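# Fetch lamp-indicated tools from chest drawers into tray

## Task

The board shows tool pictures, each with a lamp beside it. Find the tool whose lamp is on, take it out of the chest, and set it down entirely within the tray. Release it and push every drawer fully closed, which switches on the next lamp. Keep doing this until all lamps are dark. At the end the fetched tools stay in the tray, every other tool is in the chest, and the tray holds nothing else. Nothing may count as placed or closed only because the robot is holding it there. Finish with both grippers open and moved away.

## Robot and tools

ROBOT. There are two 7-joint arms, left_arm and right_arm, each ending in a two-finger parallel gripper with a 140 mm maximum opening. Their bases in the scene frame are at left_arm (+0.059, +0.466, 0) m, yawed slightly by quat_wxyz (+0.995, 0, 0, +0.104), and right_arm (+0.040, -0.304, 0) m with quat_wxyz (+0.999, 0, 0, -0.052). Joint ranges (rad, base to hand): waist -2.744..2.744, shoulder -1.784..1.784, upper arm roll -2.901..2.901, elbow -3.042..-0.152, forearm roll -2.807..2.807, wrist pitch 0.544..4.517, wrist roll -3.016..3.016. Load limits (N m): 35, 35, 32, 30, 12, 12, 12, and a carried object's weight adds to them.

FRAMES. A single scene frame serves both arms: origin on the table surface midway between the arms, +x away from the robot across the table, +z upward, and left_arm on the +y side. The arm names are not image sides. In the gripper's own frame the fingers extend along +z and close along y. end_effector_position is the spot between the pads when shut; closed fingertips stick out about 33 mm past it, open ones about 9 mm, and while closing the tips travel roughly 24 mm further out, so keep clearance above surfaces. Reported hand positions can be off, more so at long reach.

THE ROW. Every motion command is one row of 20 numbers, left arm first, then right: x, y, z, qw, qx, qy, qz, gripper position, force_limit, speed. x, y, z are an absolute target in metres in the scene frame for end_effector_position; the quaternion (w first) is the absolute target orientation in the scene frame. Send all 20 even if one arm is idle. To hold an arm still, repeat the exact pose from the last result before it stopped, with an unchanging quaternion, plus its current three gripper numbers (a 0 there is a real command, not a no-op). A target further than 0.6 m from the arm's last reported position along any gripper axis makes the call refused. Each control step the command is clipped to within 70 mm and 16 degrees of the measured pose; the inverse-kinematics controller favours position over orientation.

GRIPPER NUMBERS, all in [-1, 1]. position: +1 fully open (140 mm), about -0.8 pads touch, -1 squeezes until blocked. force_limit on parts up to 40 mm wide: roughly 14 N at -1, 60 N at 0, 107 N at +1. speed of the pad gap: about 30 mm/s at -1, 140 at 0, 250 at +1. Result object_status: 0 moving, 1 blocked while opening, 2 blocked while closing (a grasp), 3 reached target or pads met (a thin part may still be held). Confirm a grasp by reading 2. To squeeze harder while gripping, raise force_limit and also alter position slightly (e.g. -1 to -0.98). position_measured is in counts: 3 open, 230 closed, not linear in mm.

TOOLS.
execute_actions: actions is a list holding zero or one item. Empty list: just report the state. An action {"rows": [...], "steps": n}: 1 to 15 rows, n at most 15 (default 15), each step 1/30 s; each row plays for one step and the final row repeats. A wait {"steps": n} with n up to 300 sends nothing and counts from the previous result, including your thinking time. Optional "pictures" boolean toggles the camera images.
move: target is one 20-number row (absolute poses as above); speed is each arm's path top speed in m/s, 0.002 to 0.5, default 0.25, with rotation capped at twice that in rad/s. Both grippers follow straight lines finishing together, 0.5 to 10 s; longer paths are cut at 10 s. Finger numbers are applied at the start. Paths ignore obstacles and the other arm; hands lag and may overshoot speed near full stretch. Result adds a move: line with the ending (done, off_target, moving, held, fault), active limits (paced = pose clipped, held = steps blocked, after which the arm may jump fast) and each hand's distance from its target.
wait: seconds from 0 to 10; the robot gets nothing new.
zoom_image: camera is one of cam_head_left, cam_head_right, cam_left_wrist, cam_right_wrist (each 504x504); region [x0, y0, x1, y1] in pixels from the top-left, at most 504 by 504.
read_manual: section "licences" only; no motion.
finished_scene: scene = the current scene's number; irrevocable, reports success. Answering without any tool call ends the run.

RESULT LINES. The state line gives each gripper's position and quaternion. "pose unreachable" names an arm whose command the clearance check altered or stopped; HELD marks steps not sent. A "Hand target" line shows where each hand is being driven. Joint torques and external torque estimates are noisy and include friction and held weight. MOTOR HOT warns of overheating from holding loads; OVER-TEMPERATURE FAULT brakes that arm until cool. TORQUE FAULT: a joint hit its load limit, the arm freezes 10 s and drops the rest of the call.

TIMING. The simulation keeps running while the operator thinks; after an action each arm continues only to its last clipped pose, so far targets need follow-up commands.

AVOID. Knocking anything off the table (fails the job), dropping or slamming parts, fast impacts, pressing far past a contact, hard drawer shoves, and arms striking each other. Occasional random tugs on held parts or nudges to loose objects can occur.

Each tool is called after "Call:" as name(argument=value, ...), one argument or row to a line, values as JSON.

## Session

Call:
execute_actions(
  actions=[],
)

Scene clock: 0.00 s of 15600.00 s.
left_arm: end_effector_position=(+0.1682, +0.7879, +0.3805) position_measured=3 object_status=3 end_effector_quat_wxyz=(-0.565, -0.419, +0.609, +0.368) | right_arm: end_effector_position=(+0.1775, -0.9415, +0.2636) position_measured=3 object_status=3 end_effector_quat_wxyz=(-0.098, -0.478, +0.866, +0.109)
Joint positions: left_arm=[ 0.546  0.194 -0.18  -1.97   0.777  0.845  0.986] | right_arm=[-1.133  0.508 -0.011 -1.236 -0.226  1.562 -0.667]
Joint velocities: left_arm=[ 0.001 -0.    -0.001 -0.002 -0.001 -0.    -0.001] | right_arm=[-0.     0.     0.     0.001 -0.     0.     0.003]
Joint torques (N m, as the joint torque sensors report them, + toward a larger angle): no reading
External joint torques (N m, as the arm's controller estimates them; a push from outside toward a larger angle lowers the number): no reading
Hand target (left_arm): +0.168, +0.788, +0.380; +0.565, +0.419, -0.609, -0.368
Hand target (right_arm): +0.178, -0.942, +0.264; -0.098, -0.478, +0.866, +0.109

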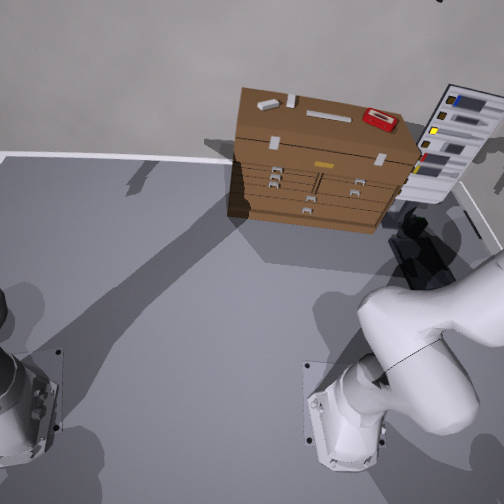

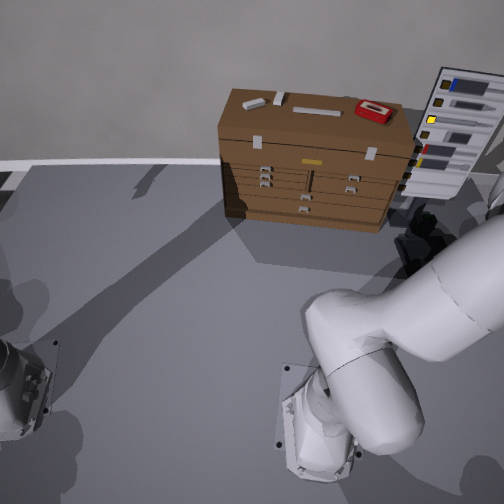

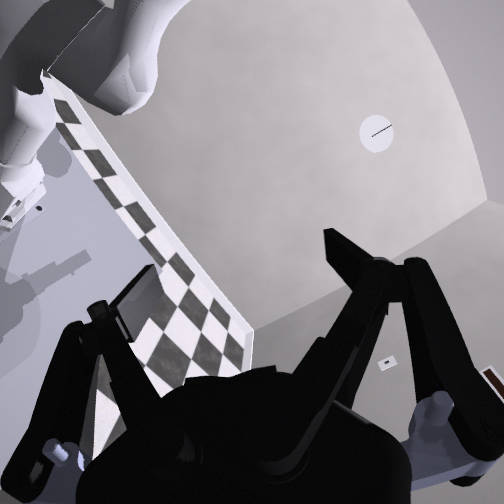

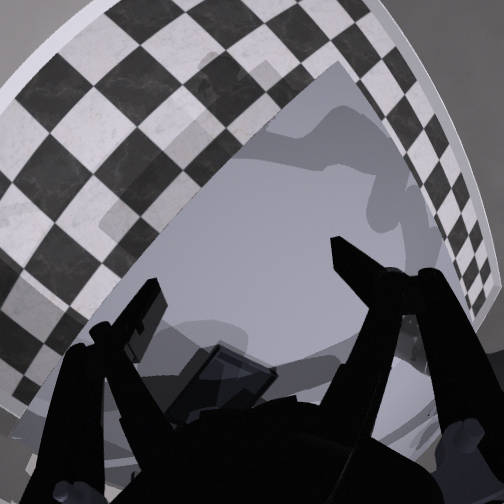

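Call:
zoom_image(
  camera="cam_head_right",
  region=[380, 60, 504, 280],
)

Call:
move(
  target=[0.1682,0.7879,0.3805,-0.565,-0.419,0.609,0.368,1,0,0,0.30,-0.62,0.33,0.034,0.957,-0.256,0.127,0,0,0],
  speed=0.3,
)

Region (380, 60, 504, 280) of cam_head_right's 504x504 image, scaled by 2.291, with more detail than that image has; it fills the left 284 columns of this view, and the rest is white.

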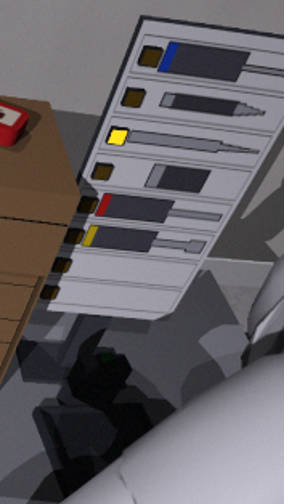

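Scene clock: 21.73 s of 15600.00 s.
left_arm: end_effector_position=(+0.1682, +0.7879, +0.3805) position_measured=3 object_status=3 end_effector_quat_wxyz=(-0.565, -0.419, +0.609, +0.368) | right_arm: end_effector_position=(+0.3089, -0.6242, +0.3264) position_measured=129 object_status=3 end_effector_quat_wxyz=(+0.036, +0.956, -0.260, +0.130)
Joint positions: left_arm=[ 0.546  0.194 -0.18  -1.97   0.777  0.845  0.986] | right_arm=[-0.566 -0.714 -0.219 -2.52  -0.066  2.077 -1.871]
Joint velocities: left_arm=[ 0.001 -0.     0.002 -0.002 -0.001 -0.    -0.   ] | right_arm=[ 0.01  -0.002 -0.009 -0.001 -0.008  0.    -0.023]
Joint torques (N m, as the joint torque sensors report them, + toward a larger angle): left_arm=[ -0.01 -35.24   0.24  20.45   2.52  -1.84   0.01] | right_arm=[ 1.66 -9.41  1.97 24.15 -0.09  2.87 -0.45]
External joint torques (N m, as the arm's controller estimates them; a push from outside toward a larger angle lowers the number): left_arm=[-0.14 -1.03  0.55  0.55  0.16 -0.09 -0.05] | right_arm=[ 1.69 -1.47 -1.12 -0.57 -1.02 -0.17 -0.46]
Hand target (left_arm): +0.168, +0.788, +0.381; +0.565, +0.419, -0.609, -0.368
Hand target (right_arm): +0.308, -0.624, +0.326; +0.038, +0.958, -0.253, +0.129
Off the commanded pose (left_arm): 0.000 m, 0 deg.
Off the commanded pose (right_arm): 0.010 m, 1 deg.
After step 90, 15.13 s passed at rest.
move: off_target (right_arm)

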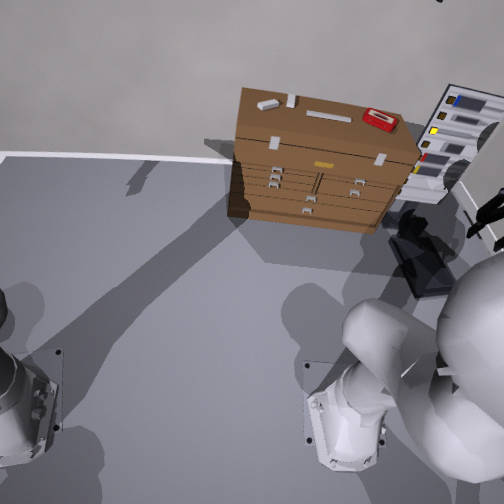

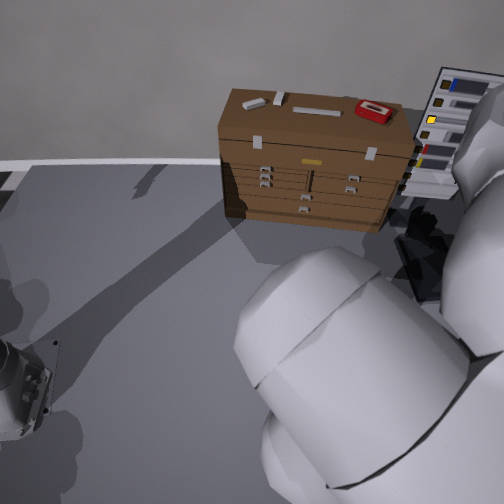

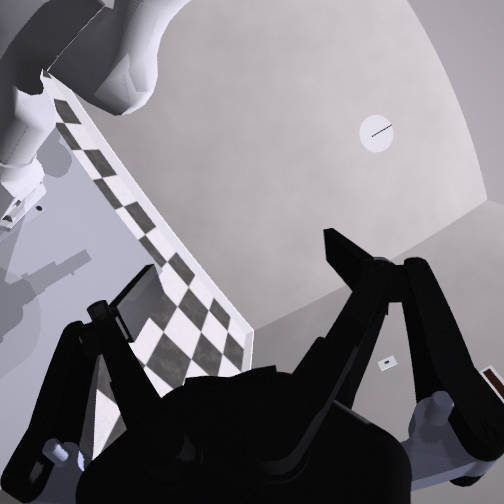

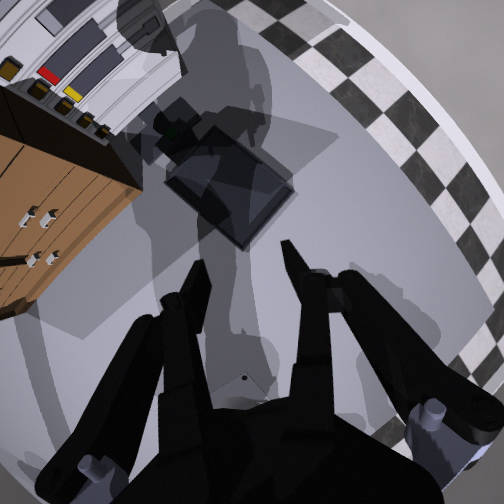

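Call:
move(
  target=[0.12,0.68,0.45,-0.565,-0.419,0.609,0.368,1,0,0,0.52,-0.27,0.22,0.0194,0.9385,-0.0533,0.3415,0,0,0],
  speed=0.25,
)

Scene clock: 35.67 s of 15600.00 s.
left_arm: end_effector_position=(+0.1195, +0.6821, +0.4480) position_measured=3 object_status=3 end_effector_quat_wxyz=(-0.563, -0.421, +0.610, +0.367) | right_arm: end_effector_position=(+0.5278, -0.2737, +0.2185) position_measured=129 object_status=3 end_effector_quat_wxyz=(+0.028, +0.939, -0.044, +0.340)
Joint positions: left_arm=[ 0.492 -0.16  -0.246 -2.214  0.664  0.729  1.005] | right_arm=[-0.157 -0.588  0.524 -2.958  0.392  3.087 -1.579]
Joint velocities: left_arm=[ 0.    -0.001 -0.002 -0.001 -0.001 -0.001  0.001] | right_arm=[-0.003 -0.001  0.006  0.001  0.01   0.011  0.004]
Joint torques (N m, as the joint torque sensors report them, + toward a larger angle): left_arm=[ -1.39 -23.72   0.25  19.46   2.01  -2.11   0.14] | right_arm=[-1.2  -6.93 -4.22 21.78  1.32  4.01  0.23]
External joint torques (N m, as the arm's controller estimates them; a push from outside toward a larger angle lowers the number): left_arm=[-1.35 -1.23 -0.31 -0.84 -0.47 -0.41  0.08] | right_arm=[-1.23  0.78  1.38  0.82  0.69  0.51  0.21]
Hand target (left_arm): +0.120, +0.681, +0.448; +0.565, +0.418, -0.610, -0.366
Hand target (right_arm): +0.529, -0.274, +0.220; +0.026, +0.938, -0.050, +0.343
Off the commanded pose (left_arm): 0.003 m, 0 deg.
Off the commanded pose (right_arm): 0.009 m, 2 deg.
After step 90, 8.30 s passed at rest.
move: off_target (right_arm)

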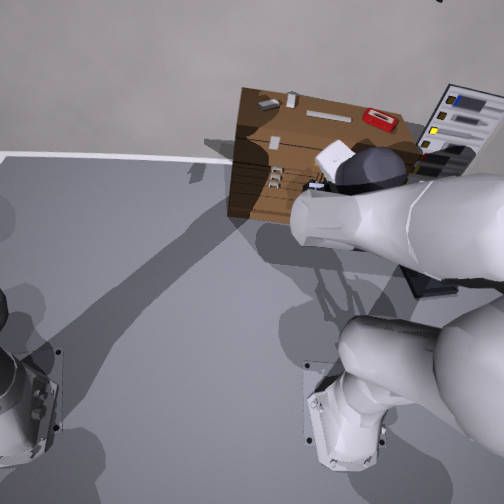

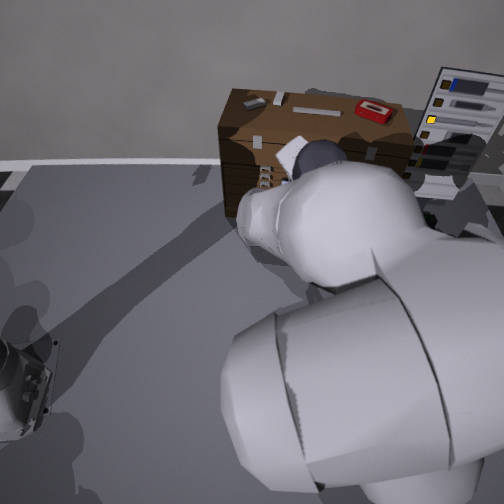

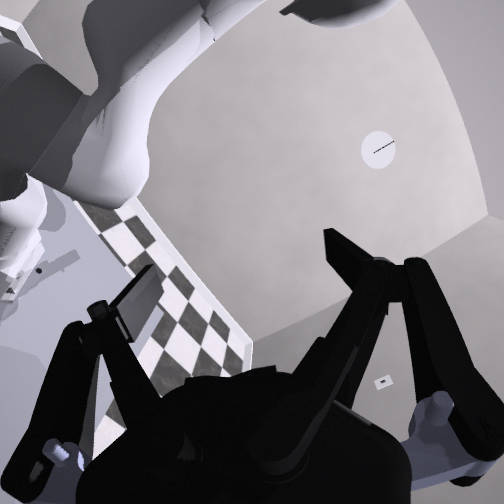

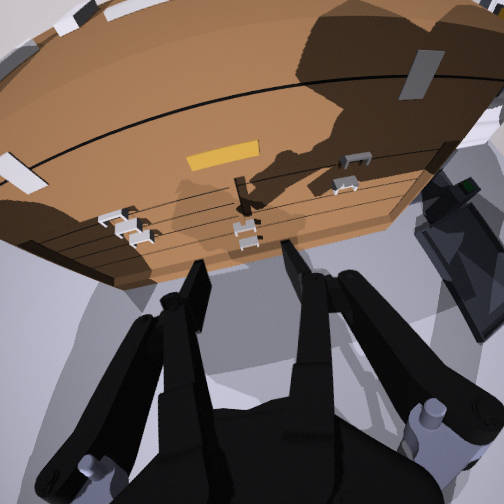

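Call:
move(
  target=[0.12,0.68,0.45,-0.565,-0.419,0.609,0.368,1,0,0,0.56,-0.152,0.214,0.0194,0.9385,-0.0533,0.3415,0,0,0],
  speed=0.12,
)

Scene clock: 50.23 s of 15600.00 s.
left_arm: end_effector_position=(+0.1197, +0.6809, +0.4493) position_measured=3 object_status=3 end_effector_quat_wxyz=(-0.564, -0.420, +0.609, +0.367) | right_arm: end_effector_position=(+0.5629, -0.1538, +0.2157) position_measured=129 object_status=3 end_effector_quat_wxyz=(+0.024, +0.938, -0.046, +0.344)
Joint positions: left_arm=[ 0.492 -0.16  -0.249 -2.214  0.664  0.724  1.005] | right_arm=[-0.464 -0.561  1.086 -2.747  0.495  3.028 -1.355]
Joint velocities: left_arm=[ 0.002 -0.001  0.001 -0.001 -0.001 -0.001  0.001] | right_arm=[-0.005 -0.004  0.008  0.001  0.014 -0.01   0.014]
Joint torques (N m, as the joint torque sensors report them, + toward a larger angle): left_arm=[ -0.76 -23.49   0.51  20.59   2.39  -2.15   0.12] | right_arm=[ -0.68  -2.54 -10.08  20.05   1.61   2.7    0.26]
External joint torques (N m, as the arm's controller estimates them; a push from outside toward a larger angle lowers the number): left_arm=[-0.82 -1.12 -0.16  0.38 -0.07 -0.43  0.06] | right_arm=[-0.7  -0.97  1.37  1.2   0.66 -0.75  0.25]
Hand target (left_arm): +0.120, +0.680, +0.450; +0.565, +0.419, -0.609, -0.368
Hand target (right_arm): +0.563, -0.154, +0.215; +0.021, +0.938, -0.054, +0.342
Off the commanded pose (left_arm): 0.001 m, 0 deg.
Off the commanded pose (right_arm): 0.004 m, 1 deg.
After step 90, 9.87 s passed at rest.
move: off_target (right_arm)

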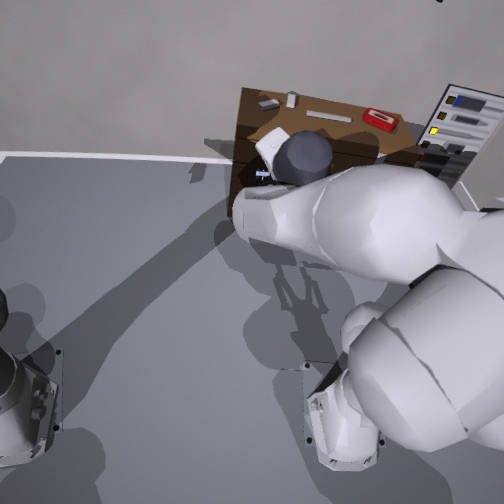

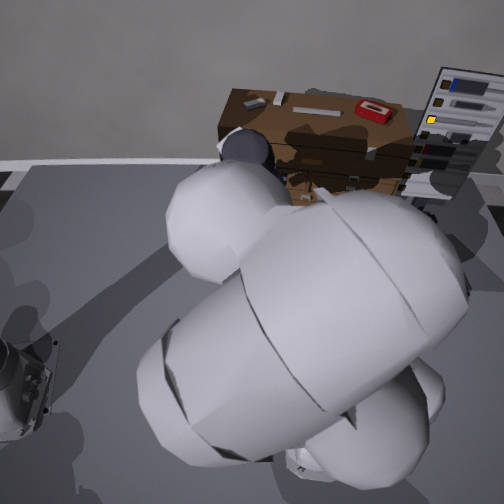

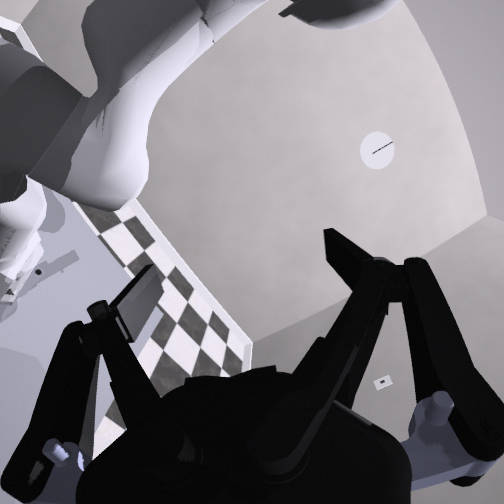

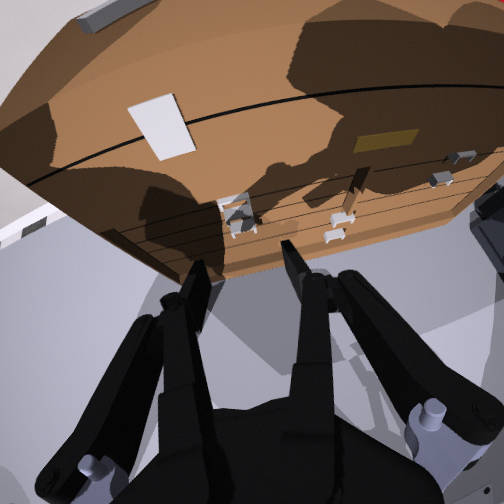

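Call:
move(
  target=[0.12,0.68,0.45,-0.565,-0.419,0.609,0.368,1,0,0,0.592,-0.155,0.212,0.0194,0.9385,-0.0533,0.3415,0,0,0],
  speed=0.04,
)

Scene clock: 60.90 s of 15600.00 s.
left_arm: end_effector_position=(+0.1197, +0.6809, +0.4493) position_measured=3 object_status=3 end_effector_quat_wxyz=(-0.564, -0.420, +0.609, +0.368) | right_arm: end_effector_position=(+0.5906, -0.1566, +0.2110) position_measured=129 object_status=3 end_effector_quat_wxyz=(+0.019, +0.939, -0.056, +0.339)
Joint positions: left_arm=[ 0.492 -0.16  -0.249 -2.214  0.664  0.724  1.005] | right_arm=[-0.615 -0.488  1.182 -2.673  0.465  3.049 -1.351]
Joint velocities: left_arm=[-0.001 -0.001 -0.    -0.001 -0.001  0.     0.001] | right_arm=[-0.01   0.001  0.014  0.005 -0.001  0.006  0.002]
Joint torques (N m, as the joint torque sensors report them, + toward a larger angle): left_arm=[ -0.95 -23.74   0.83  21.14   2.42  -2.14   0.12] | right_arm=[-1.09 -0.5  -9.09 19.66  0.07  3.91 -0.22]
External joint torques (N m, as the arm's controller estimates them; a push from outside toward a larger angle lowers the number): left_arm=[-0.85 -1.36  0.32  0.89 -0.05 -0.44  0.06] | right_arm=[-1.07  0.41  2.15  0.55 -0.86  0.45 -0.24]
Hand target (left_arm): +0.120, +0.680, +0.450; +0.565, +0.419, -0.609, -0.368
Hand target (right_arm): +0.592, -0.156, +0.212; +0.019, +0.938, -0.053, +0.342
Off the commanded pose (left_arm): 0.001 m, 0 deg.
Off the commanded pose (right_arm): 0.002 m, 0 deg.
After step 90, 6.63 s passed at rest.
move: done

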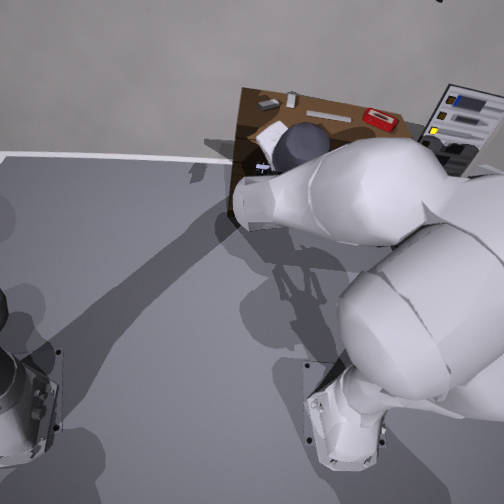

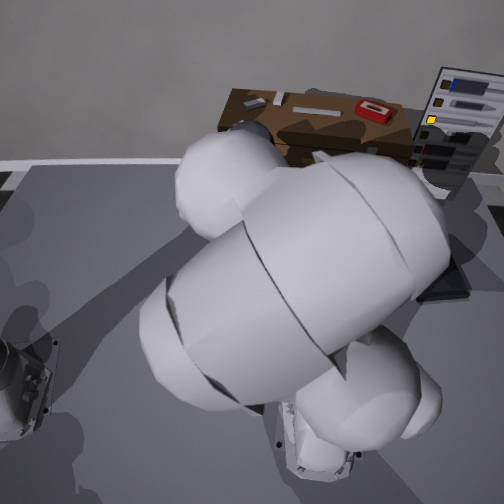

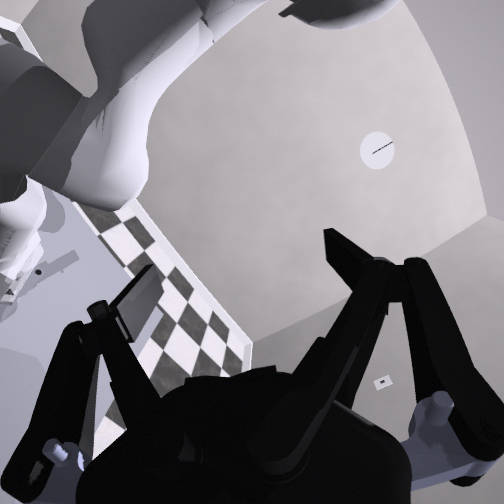

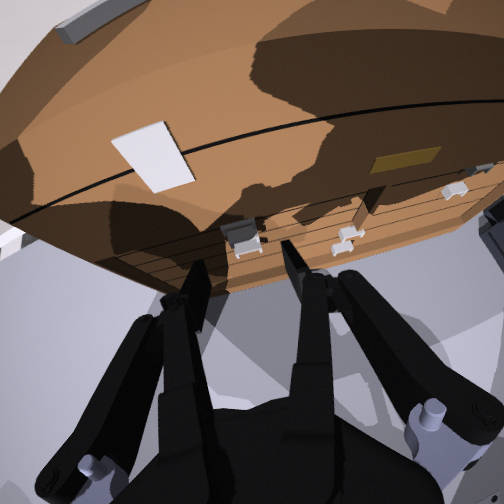

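Call:
move(
  target=[0.12,0.68,0.45,-0.565,-0.419,0.609,0.368,1,0,0,0.622,-0.158,0.210,0.0194,0.9385,-0.0533,0.3415,0,0,0],
  speed=0.02,
)

Scene clock: 66.90 s of 15600.00 s.
left_arm: end_effector_position=(+0.1197, +0.6808, +0.4493) position_measured=3 object_status=3 end_effector_quat_wxyz=(-0.564, -0.420, +0.609, +0.368) | right_arm: end_effector_position=(+0.6187, -0.1590, +0.2078) position_measured=129 object_status=3 end_effector_quat_wxyz=(+0.021, +0.939, -0.055, +0.339)
Joint positions: left_arm=[ 0.492 -0.16  -0.249 -2.214  0.664  0.724  1.005] | right_arm=[-0.792 -0.436  1.31  -2.599  0.426  3.065 -1.353]
Joint velocities: left_arm=[-0.     0.     0.001 -0.001 -0.    -0.001 -0.002] | right_arm=[-0.009 -0.001  0.008  0.003  0.001  0.    -0.008]
Joint torques (N m, as the joint torque sensors report them, + toward a larger angle): left_arm=[ -1.05 -23.87   0.84  20.66   2.34  -2.12   0.12] | right_arm=[-4.48  3.59 -8.77 22.63 -0.12  4.27 -0.14]
External joint torques (N m, as the arm's controller estimates them; a push from outside toward a larger angle lowers the number): left_arm=[-1.1  -1.55  0.17  0.45 -0.13 -0.4   0.06] | right_arm=[-4.5   2.33  2.25  3.23 -1.04  0.8  -0.16]
Hand target (left_arm): +0.120, +0.680, +0.450; +0.565, +0.419, -0.609, -0.368
Hand target (right_arm): +0.622, -0.159, +0.210; +0.020, +0.938, -0.053, +0.342
Off the commanded pose (left_arm): 0.001 m, 0 deg.
Off the commanded pose (right_arm): 0.004 m, 0 deg.
After step 90, 1.23 s passed at rest.
move: off_target (right_arm)

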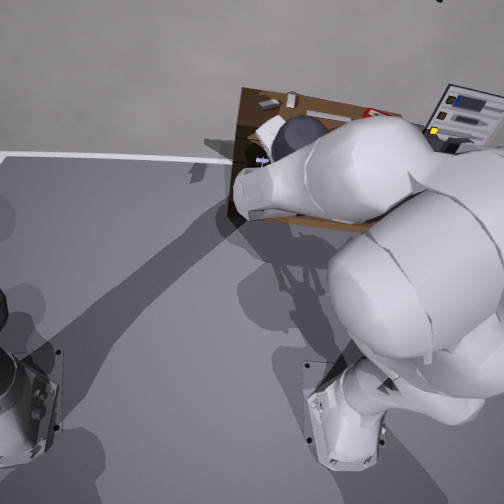

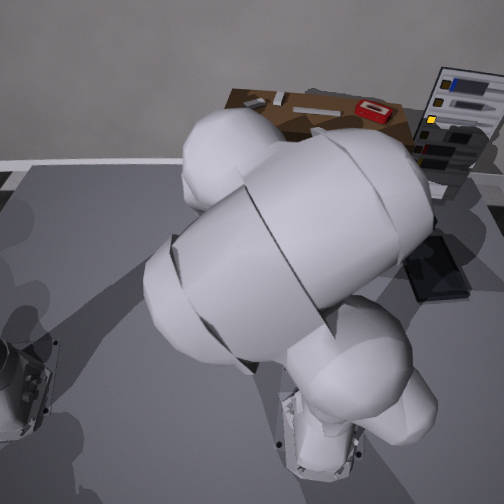

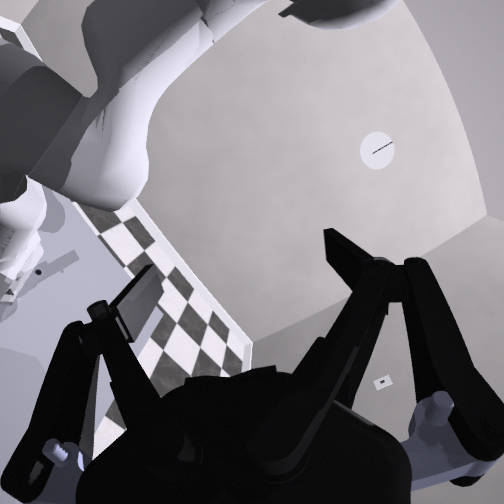

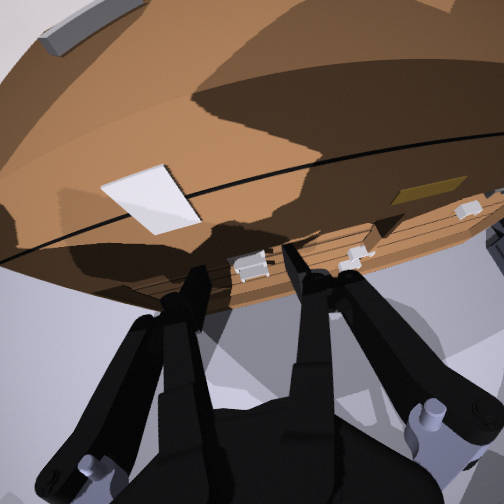

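Call:
move(
  target=[0.12,0.68,0.45,-0.565,-0.419,0.609,0.368,1,0,0,0.607,-0.158,0.214,0.0194,0.9385,-0.0533,0.3415,0,0,0],
  speed=0.04,
)

Call:
move(
  target=[0.12,0.68,0.45,-0.565,-0.419,0.609,0.368,1,0,0,0.607,-0.158,0.214,0.0194,0.9385,-0.0533,0.3415,-1,0,-0.5],
  speed=0.04,
)

Scene clock: 75.50 s of 15600.00 s.
left_arm: end_effector_position=(+0.1197, +0.6808, +0.4493) position_measured=3 object_status=3 end_effector_quat_wxyz=(-0.564, -0.420, +0.609, +0.368) | right_arm: end_effector_position=(+0.6083, -0.1569, +0.2150) position_measured=129 object_status=3 end_effector_quat_wxyz=(+0.019, +0.938, -0.053, +0.343)
Joint positions: left_arm=[ 0.492 -0.16  -0.249 -2.214  0.664  0.724  1.005] | right_arm=[-0.696 -0.458  1.231 -2.63   0.437  3.061 -1.355]
Joint velocities: left_arm=[-0.001  0.001  0.    -0.001 -0.    -0.    -0.   ] | right_arm=[ 0.011  0.001 -0.017 -0.005  0.    -0.005  0.001]
Joint torques (N m, as the joint torque sensors report them, + toward a larger angle): left_arm=[ -1.46 -23.61   0.45  20.91   2.38  -2.14   0.14] | right_arm=[  0.58  -1.75 -10.07  19.01   1.02   2.73  -0.14]
External joint torques (N m, as the arm's controller estimates them; a push from outside toward a larger angle lowers the number): left_arm=[-1.48 -1.33 -0.18  0.74 -0.09 -0.42  0.09] | right_arm=[ 0.58 -1.55  0.96 -0.4   0.1  -0.72 -0.16]
Hand target (left_arm): +0.120, +0.680, +0.450; +0.565, +0.419, -0.609, -0.368
Hand target (right_arm): +0.607, -0.158, +0.214; +0.019, +0.938, -0.053, +0.341
Off the commanded pose (left_arm): 0.001 m, 0 deg.
Off the commanded pose (right_arm): 0.002 m, 0 deg.
After step 90, 4.87 s passed at rest.
move: done

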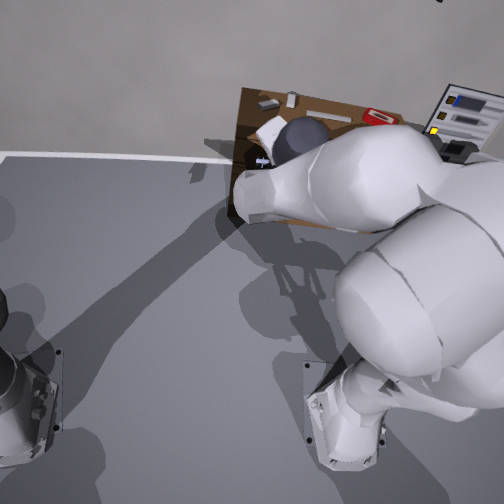

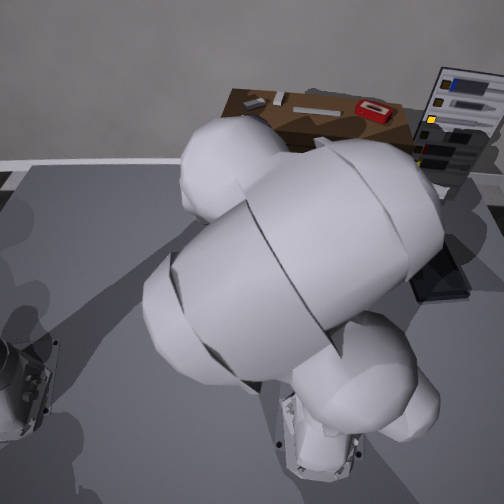

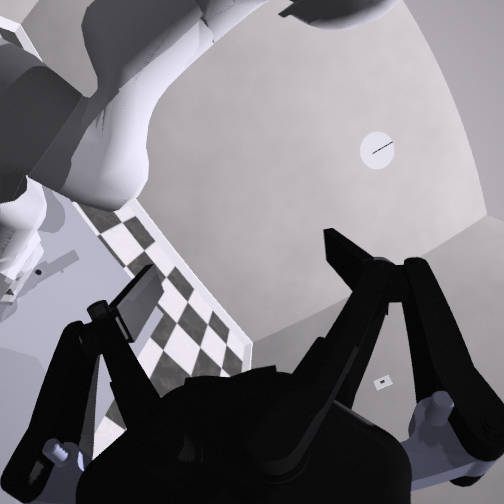

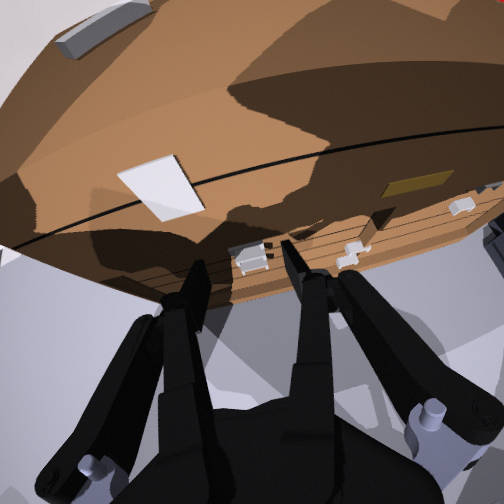

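Scene clock: 76.23 s of 15600.00 s.
left_arm: end_effector_position=(+0.1197, +0.6808, +0.4493) position_measured=3 object_status=3 end_effector_quat_wxyz=(-0.564, -0.420, +0.609, +0.368) | right_arm: end_effector_position=(+0.6081, -0.1611, +0.2148) position_measured=199 object_status=2 end_effector_quat_wxyz=(+0.020, +0.937, -0.056, +0.343)
Joint positions: left_arm=[ 0.492 -0.16  -0.249 -2.214  0.664  0.724  1.005] | right_arm=[-0.696 -0.459  1.225 -2.634  0.437  3.061 -1.355]
Joint velocities: left_arm=[-0.001 -0.    -0.     0.     0.001  0.001 -0.002] | right_arm=[ 0.001 -0.    -0.001  0.001 -0.001 -0.     0.   ]
Joint torques (N m, as the joint torque sensors report them, + toward a larger angle): left_arm=[ -0.65 -23.64   0.4   21.33   2.42  -2.11   0.1 ] | right_arm=[  1.75  -0.4  -10.11  20.2    0.69   2.77  -0.14]
External joint torques (N m, as the arm's controller estimates them; a push from outside toward a larger angle lowers the number): left_arm=[-0.6  -1.26 -0.16  1.08 -0.06 -0.4   0.04] | right_arm=[ 1.74 -0.01  0.94  0.78 -0.23 -0.7  -0.16]
Hand target (left_arm): +0.120, +0.680, +0.450; +0.565, +0.419, -0.609, -0.368
Hand target (right_arm): +0.607, -0.158, +0.214; +0.019, +0.938, -0.053, +0.341
Off the commanded pose (left_arm): 0.001 m, 0 deg.
Off the commanded pose (right_arm): 0.003 m, 0 deg.
move: done

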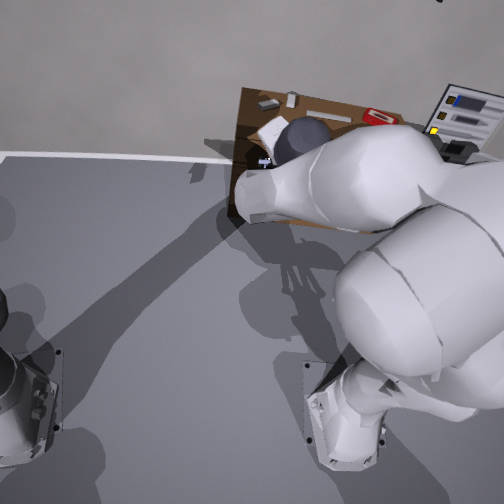

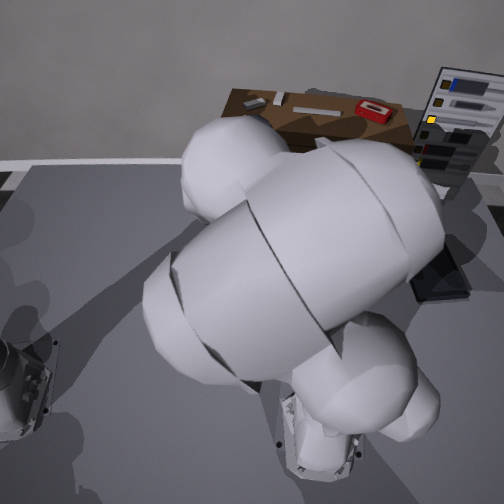

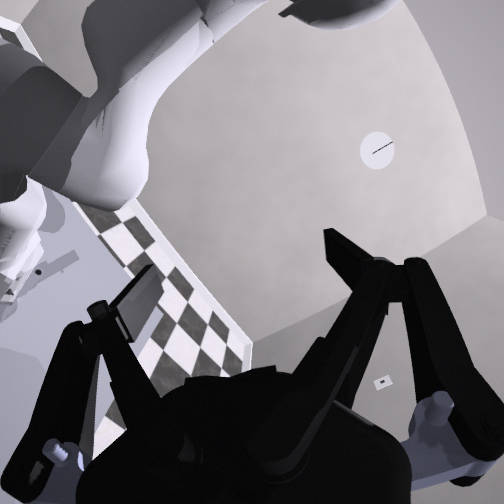

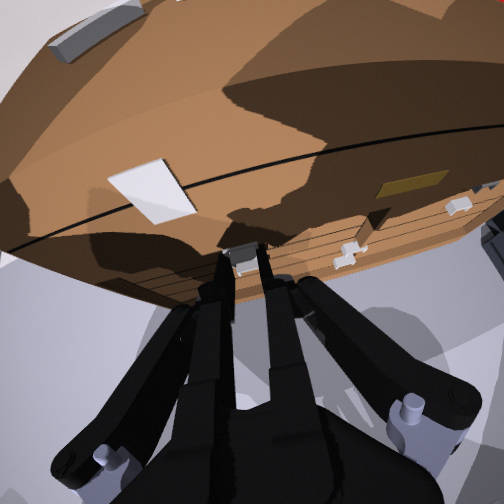

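Handle y≈-.162. Pull.

Call:
move(
  target=[0.12,0.68,0.45,-0.565,-0.419,0.609,0.368,1,0,0,0.445,-0.143,0.221,0.0074,0.989,-0.056,0.131,-1,0,-0.5],
  speed=0.07,
)

Scene clock: 86.27 s of 15600.00 s.
left_arm: end_effector_position=(+0.1197, +0.6808, +0.4493) position_measured=3 object_status=3 end_effector_quat_wxyz=(-0.564, -0.420, +0.609, +0.368) | right_arm: end_effector_position=(+0.4452, -0.1419, +0.2219) position_measured=233 object_status=3 end_effector_quat_wxyz=(+0.004, +0.989, -0.057, +0.133)
Joint positions: left_arm=[ 0.492 -0.16  -0.249 -2.214  0.664  0.724  1.005] | right_arm=[-0.192 -0.71   0.731 -2.657  0.458  2.296 -1.37 ]
Joint velocities: left_arm=[-0.    -0.002 -0.001  0.001  0.     0.     0.   ] | right_arm=[ 0.    -0.001  0.001 -0.002  0.001 -0.013  0.001]
Joint torques (N m, as the joint torque sensors report them, + toward a larger angle): left_arm=[ -0.8  -23.54   0.71  20.75   2.4   -2.04   0.16] | right_arm=[  0.61  -4.36 -11.    22.8    0.05   2.2   -0.2 ]
External joint torques (N m, as the arm's controller estimates them; a push from outside toward a larger angle lowers the number): left_arm=[-0.78 -1.03  0.11  0.42 -0.08 -0.33  0.1 ] | right_arm=[ 0.63 -1.06  0.13  0.91 -0.72 -0.85 -0.21]
Hand target (left_arm): +0.120, +0.680, +0.450; +0.565, +0.419, -0.609, -0.368
Hand target (right_arm): +0.444, -0.142, +0.222; +0.005, +0.990, -0.056, +0.131
Off the commanded pose (left_arm): 0.001 m, 0 deg.
Off the commanded pose (right_arm): 0.001 m, 0 deg.
After step 90, 3.37 s passed at rest.
move: done

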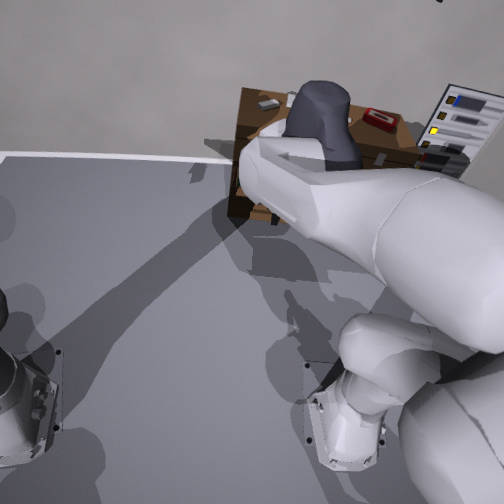

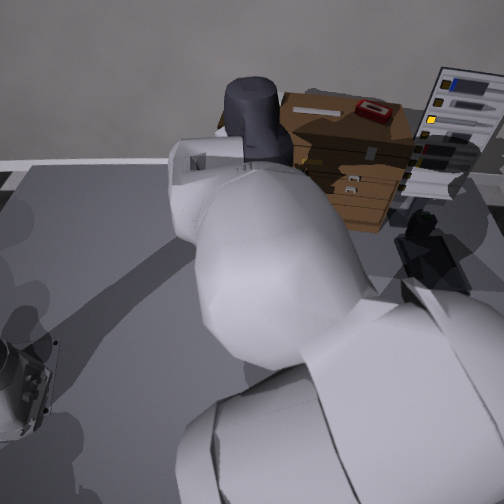

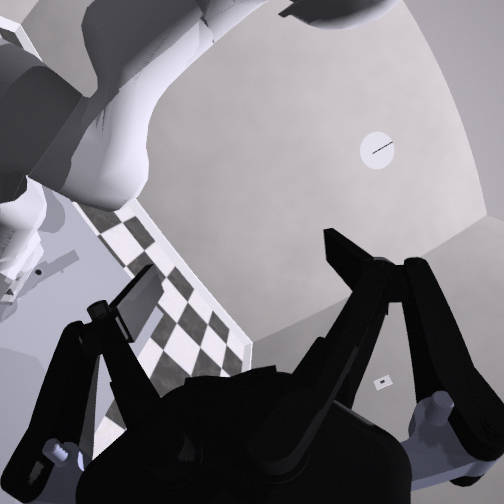

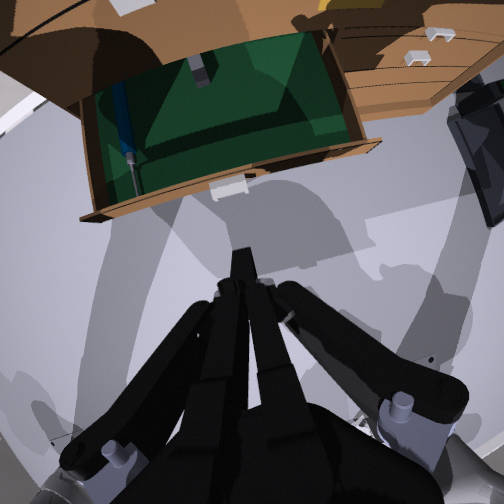

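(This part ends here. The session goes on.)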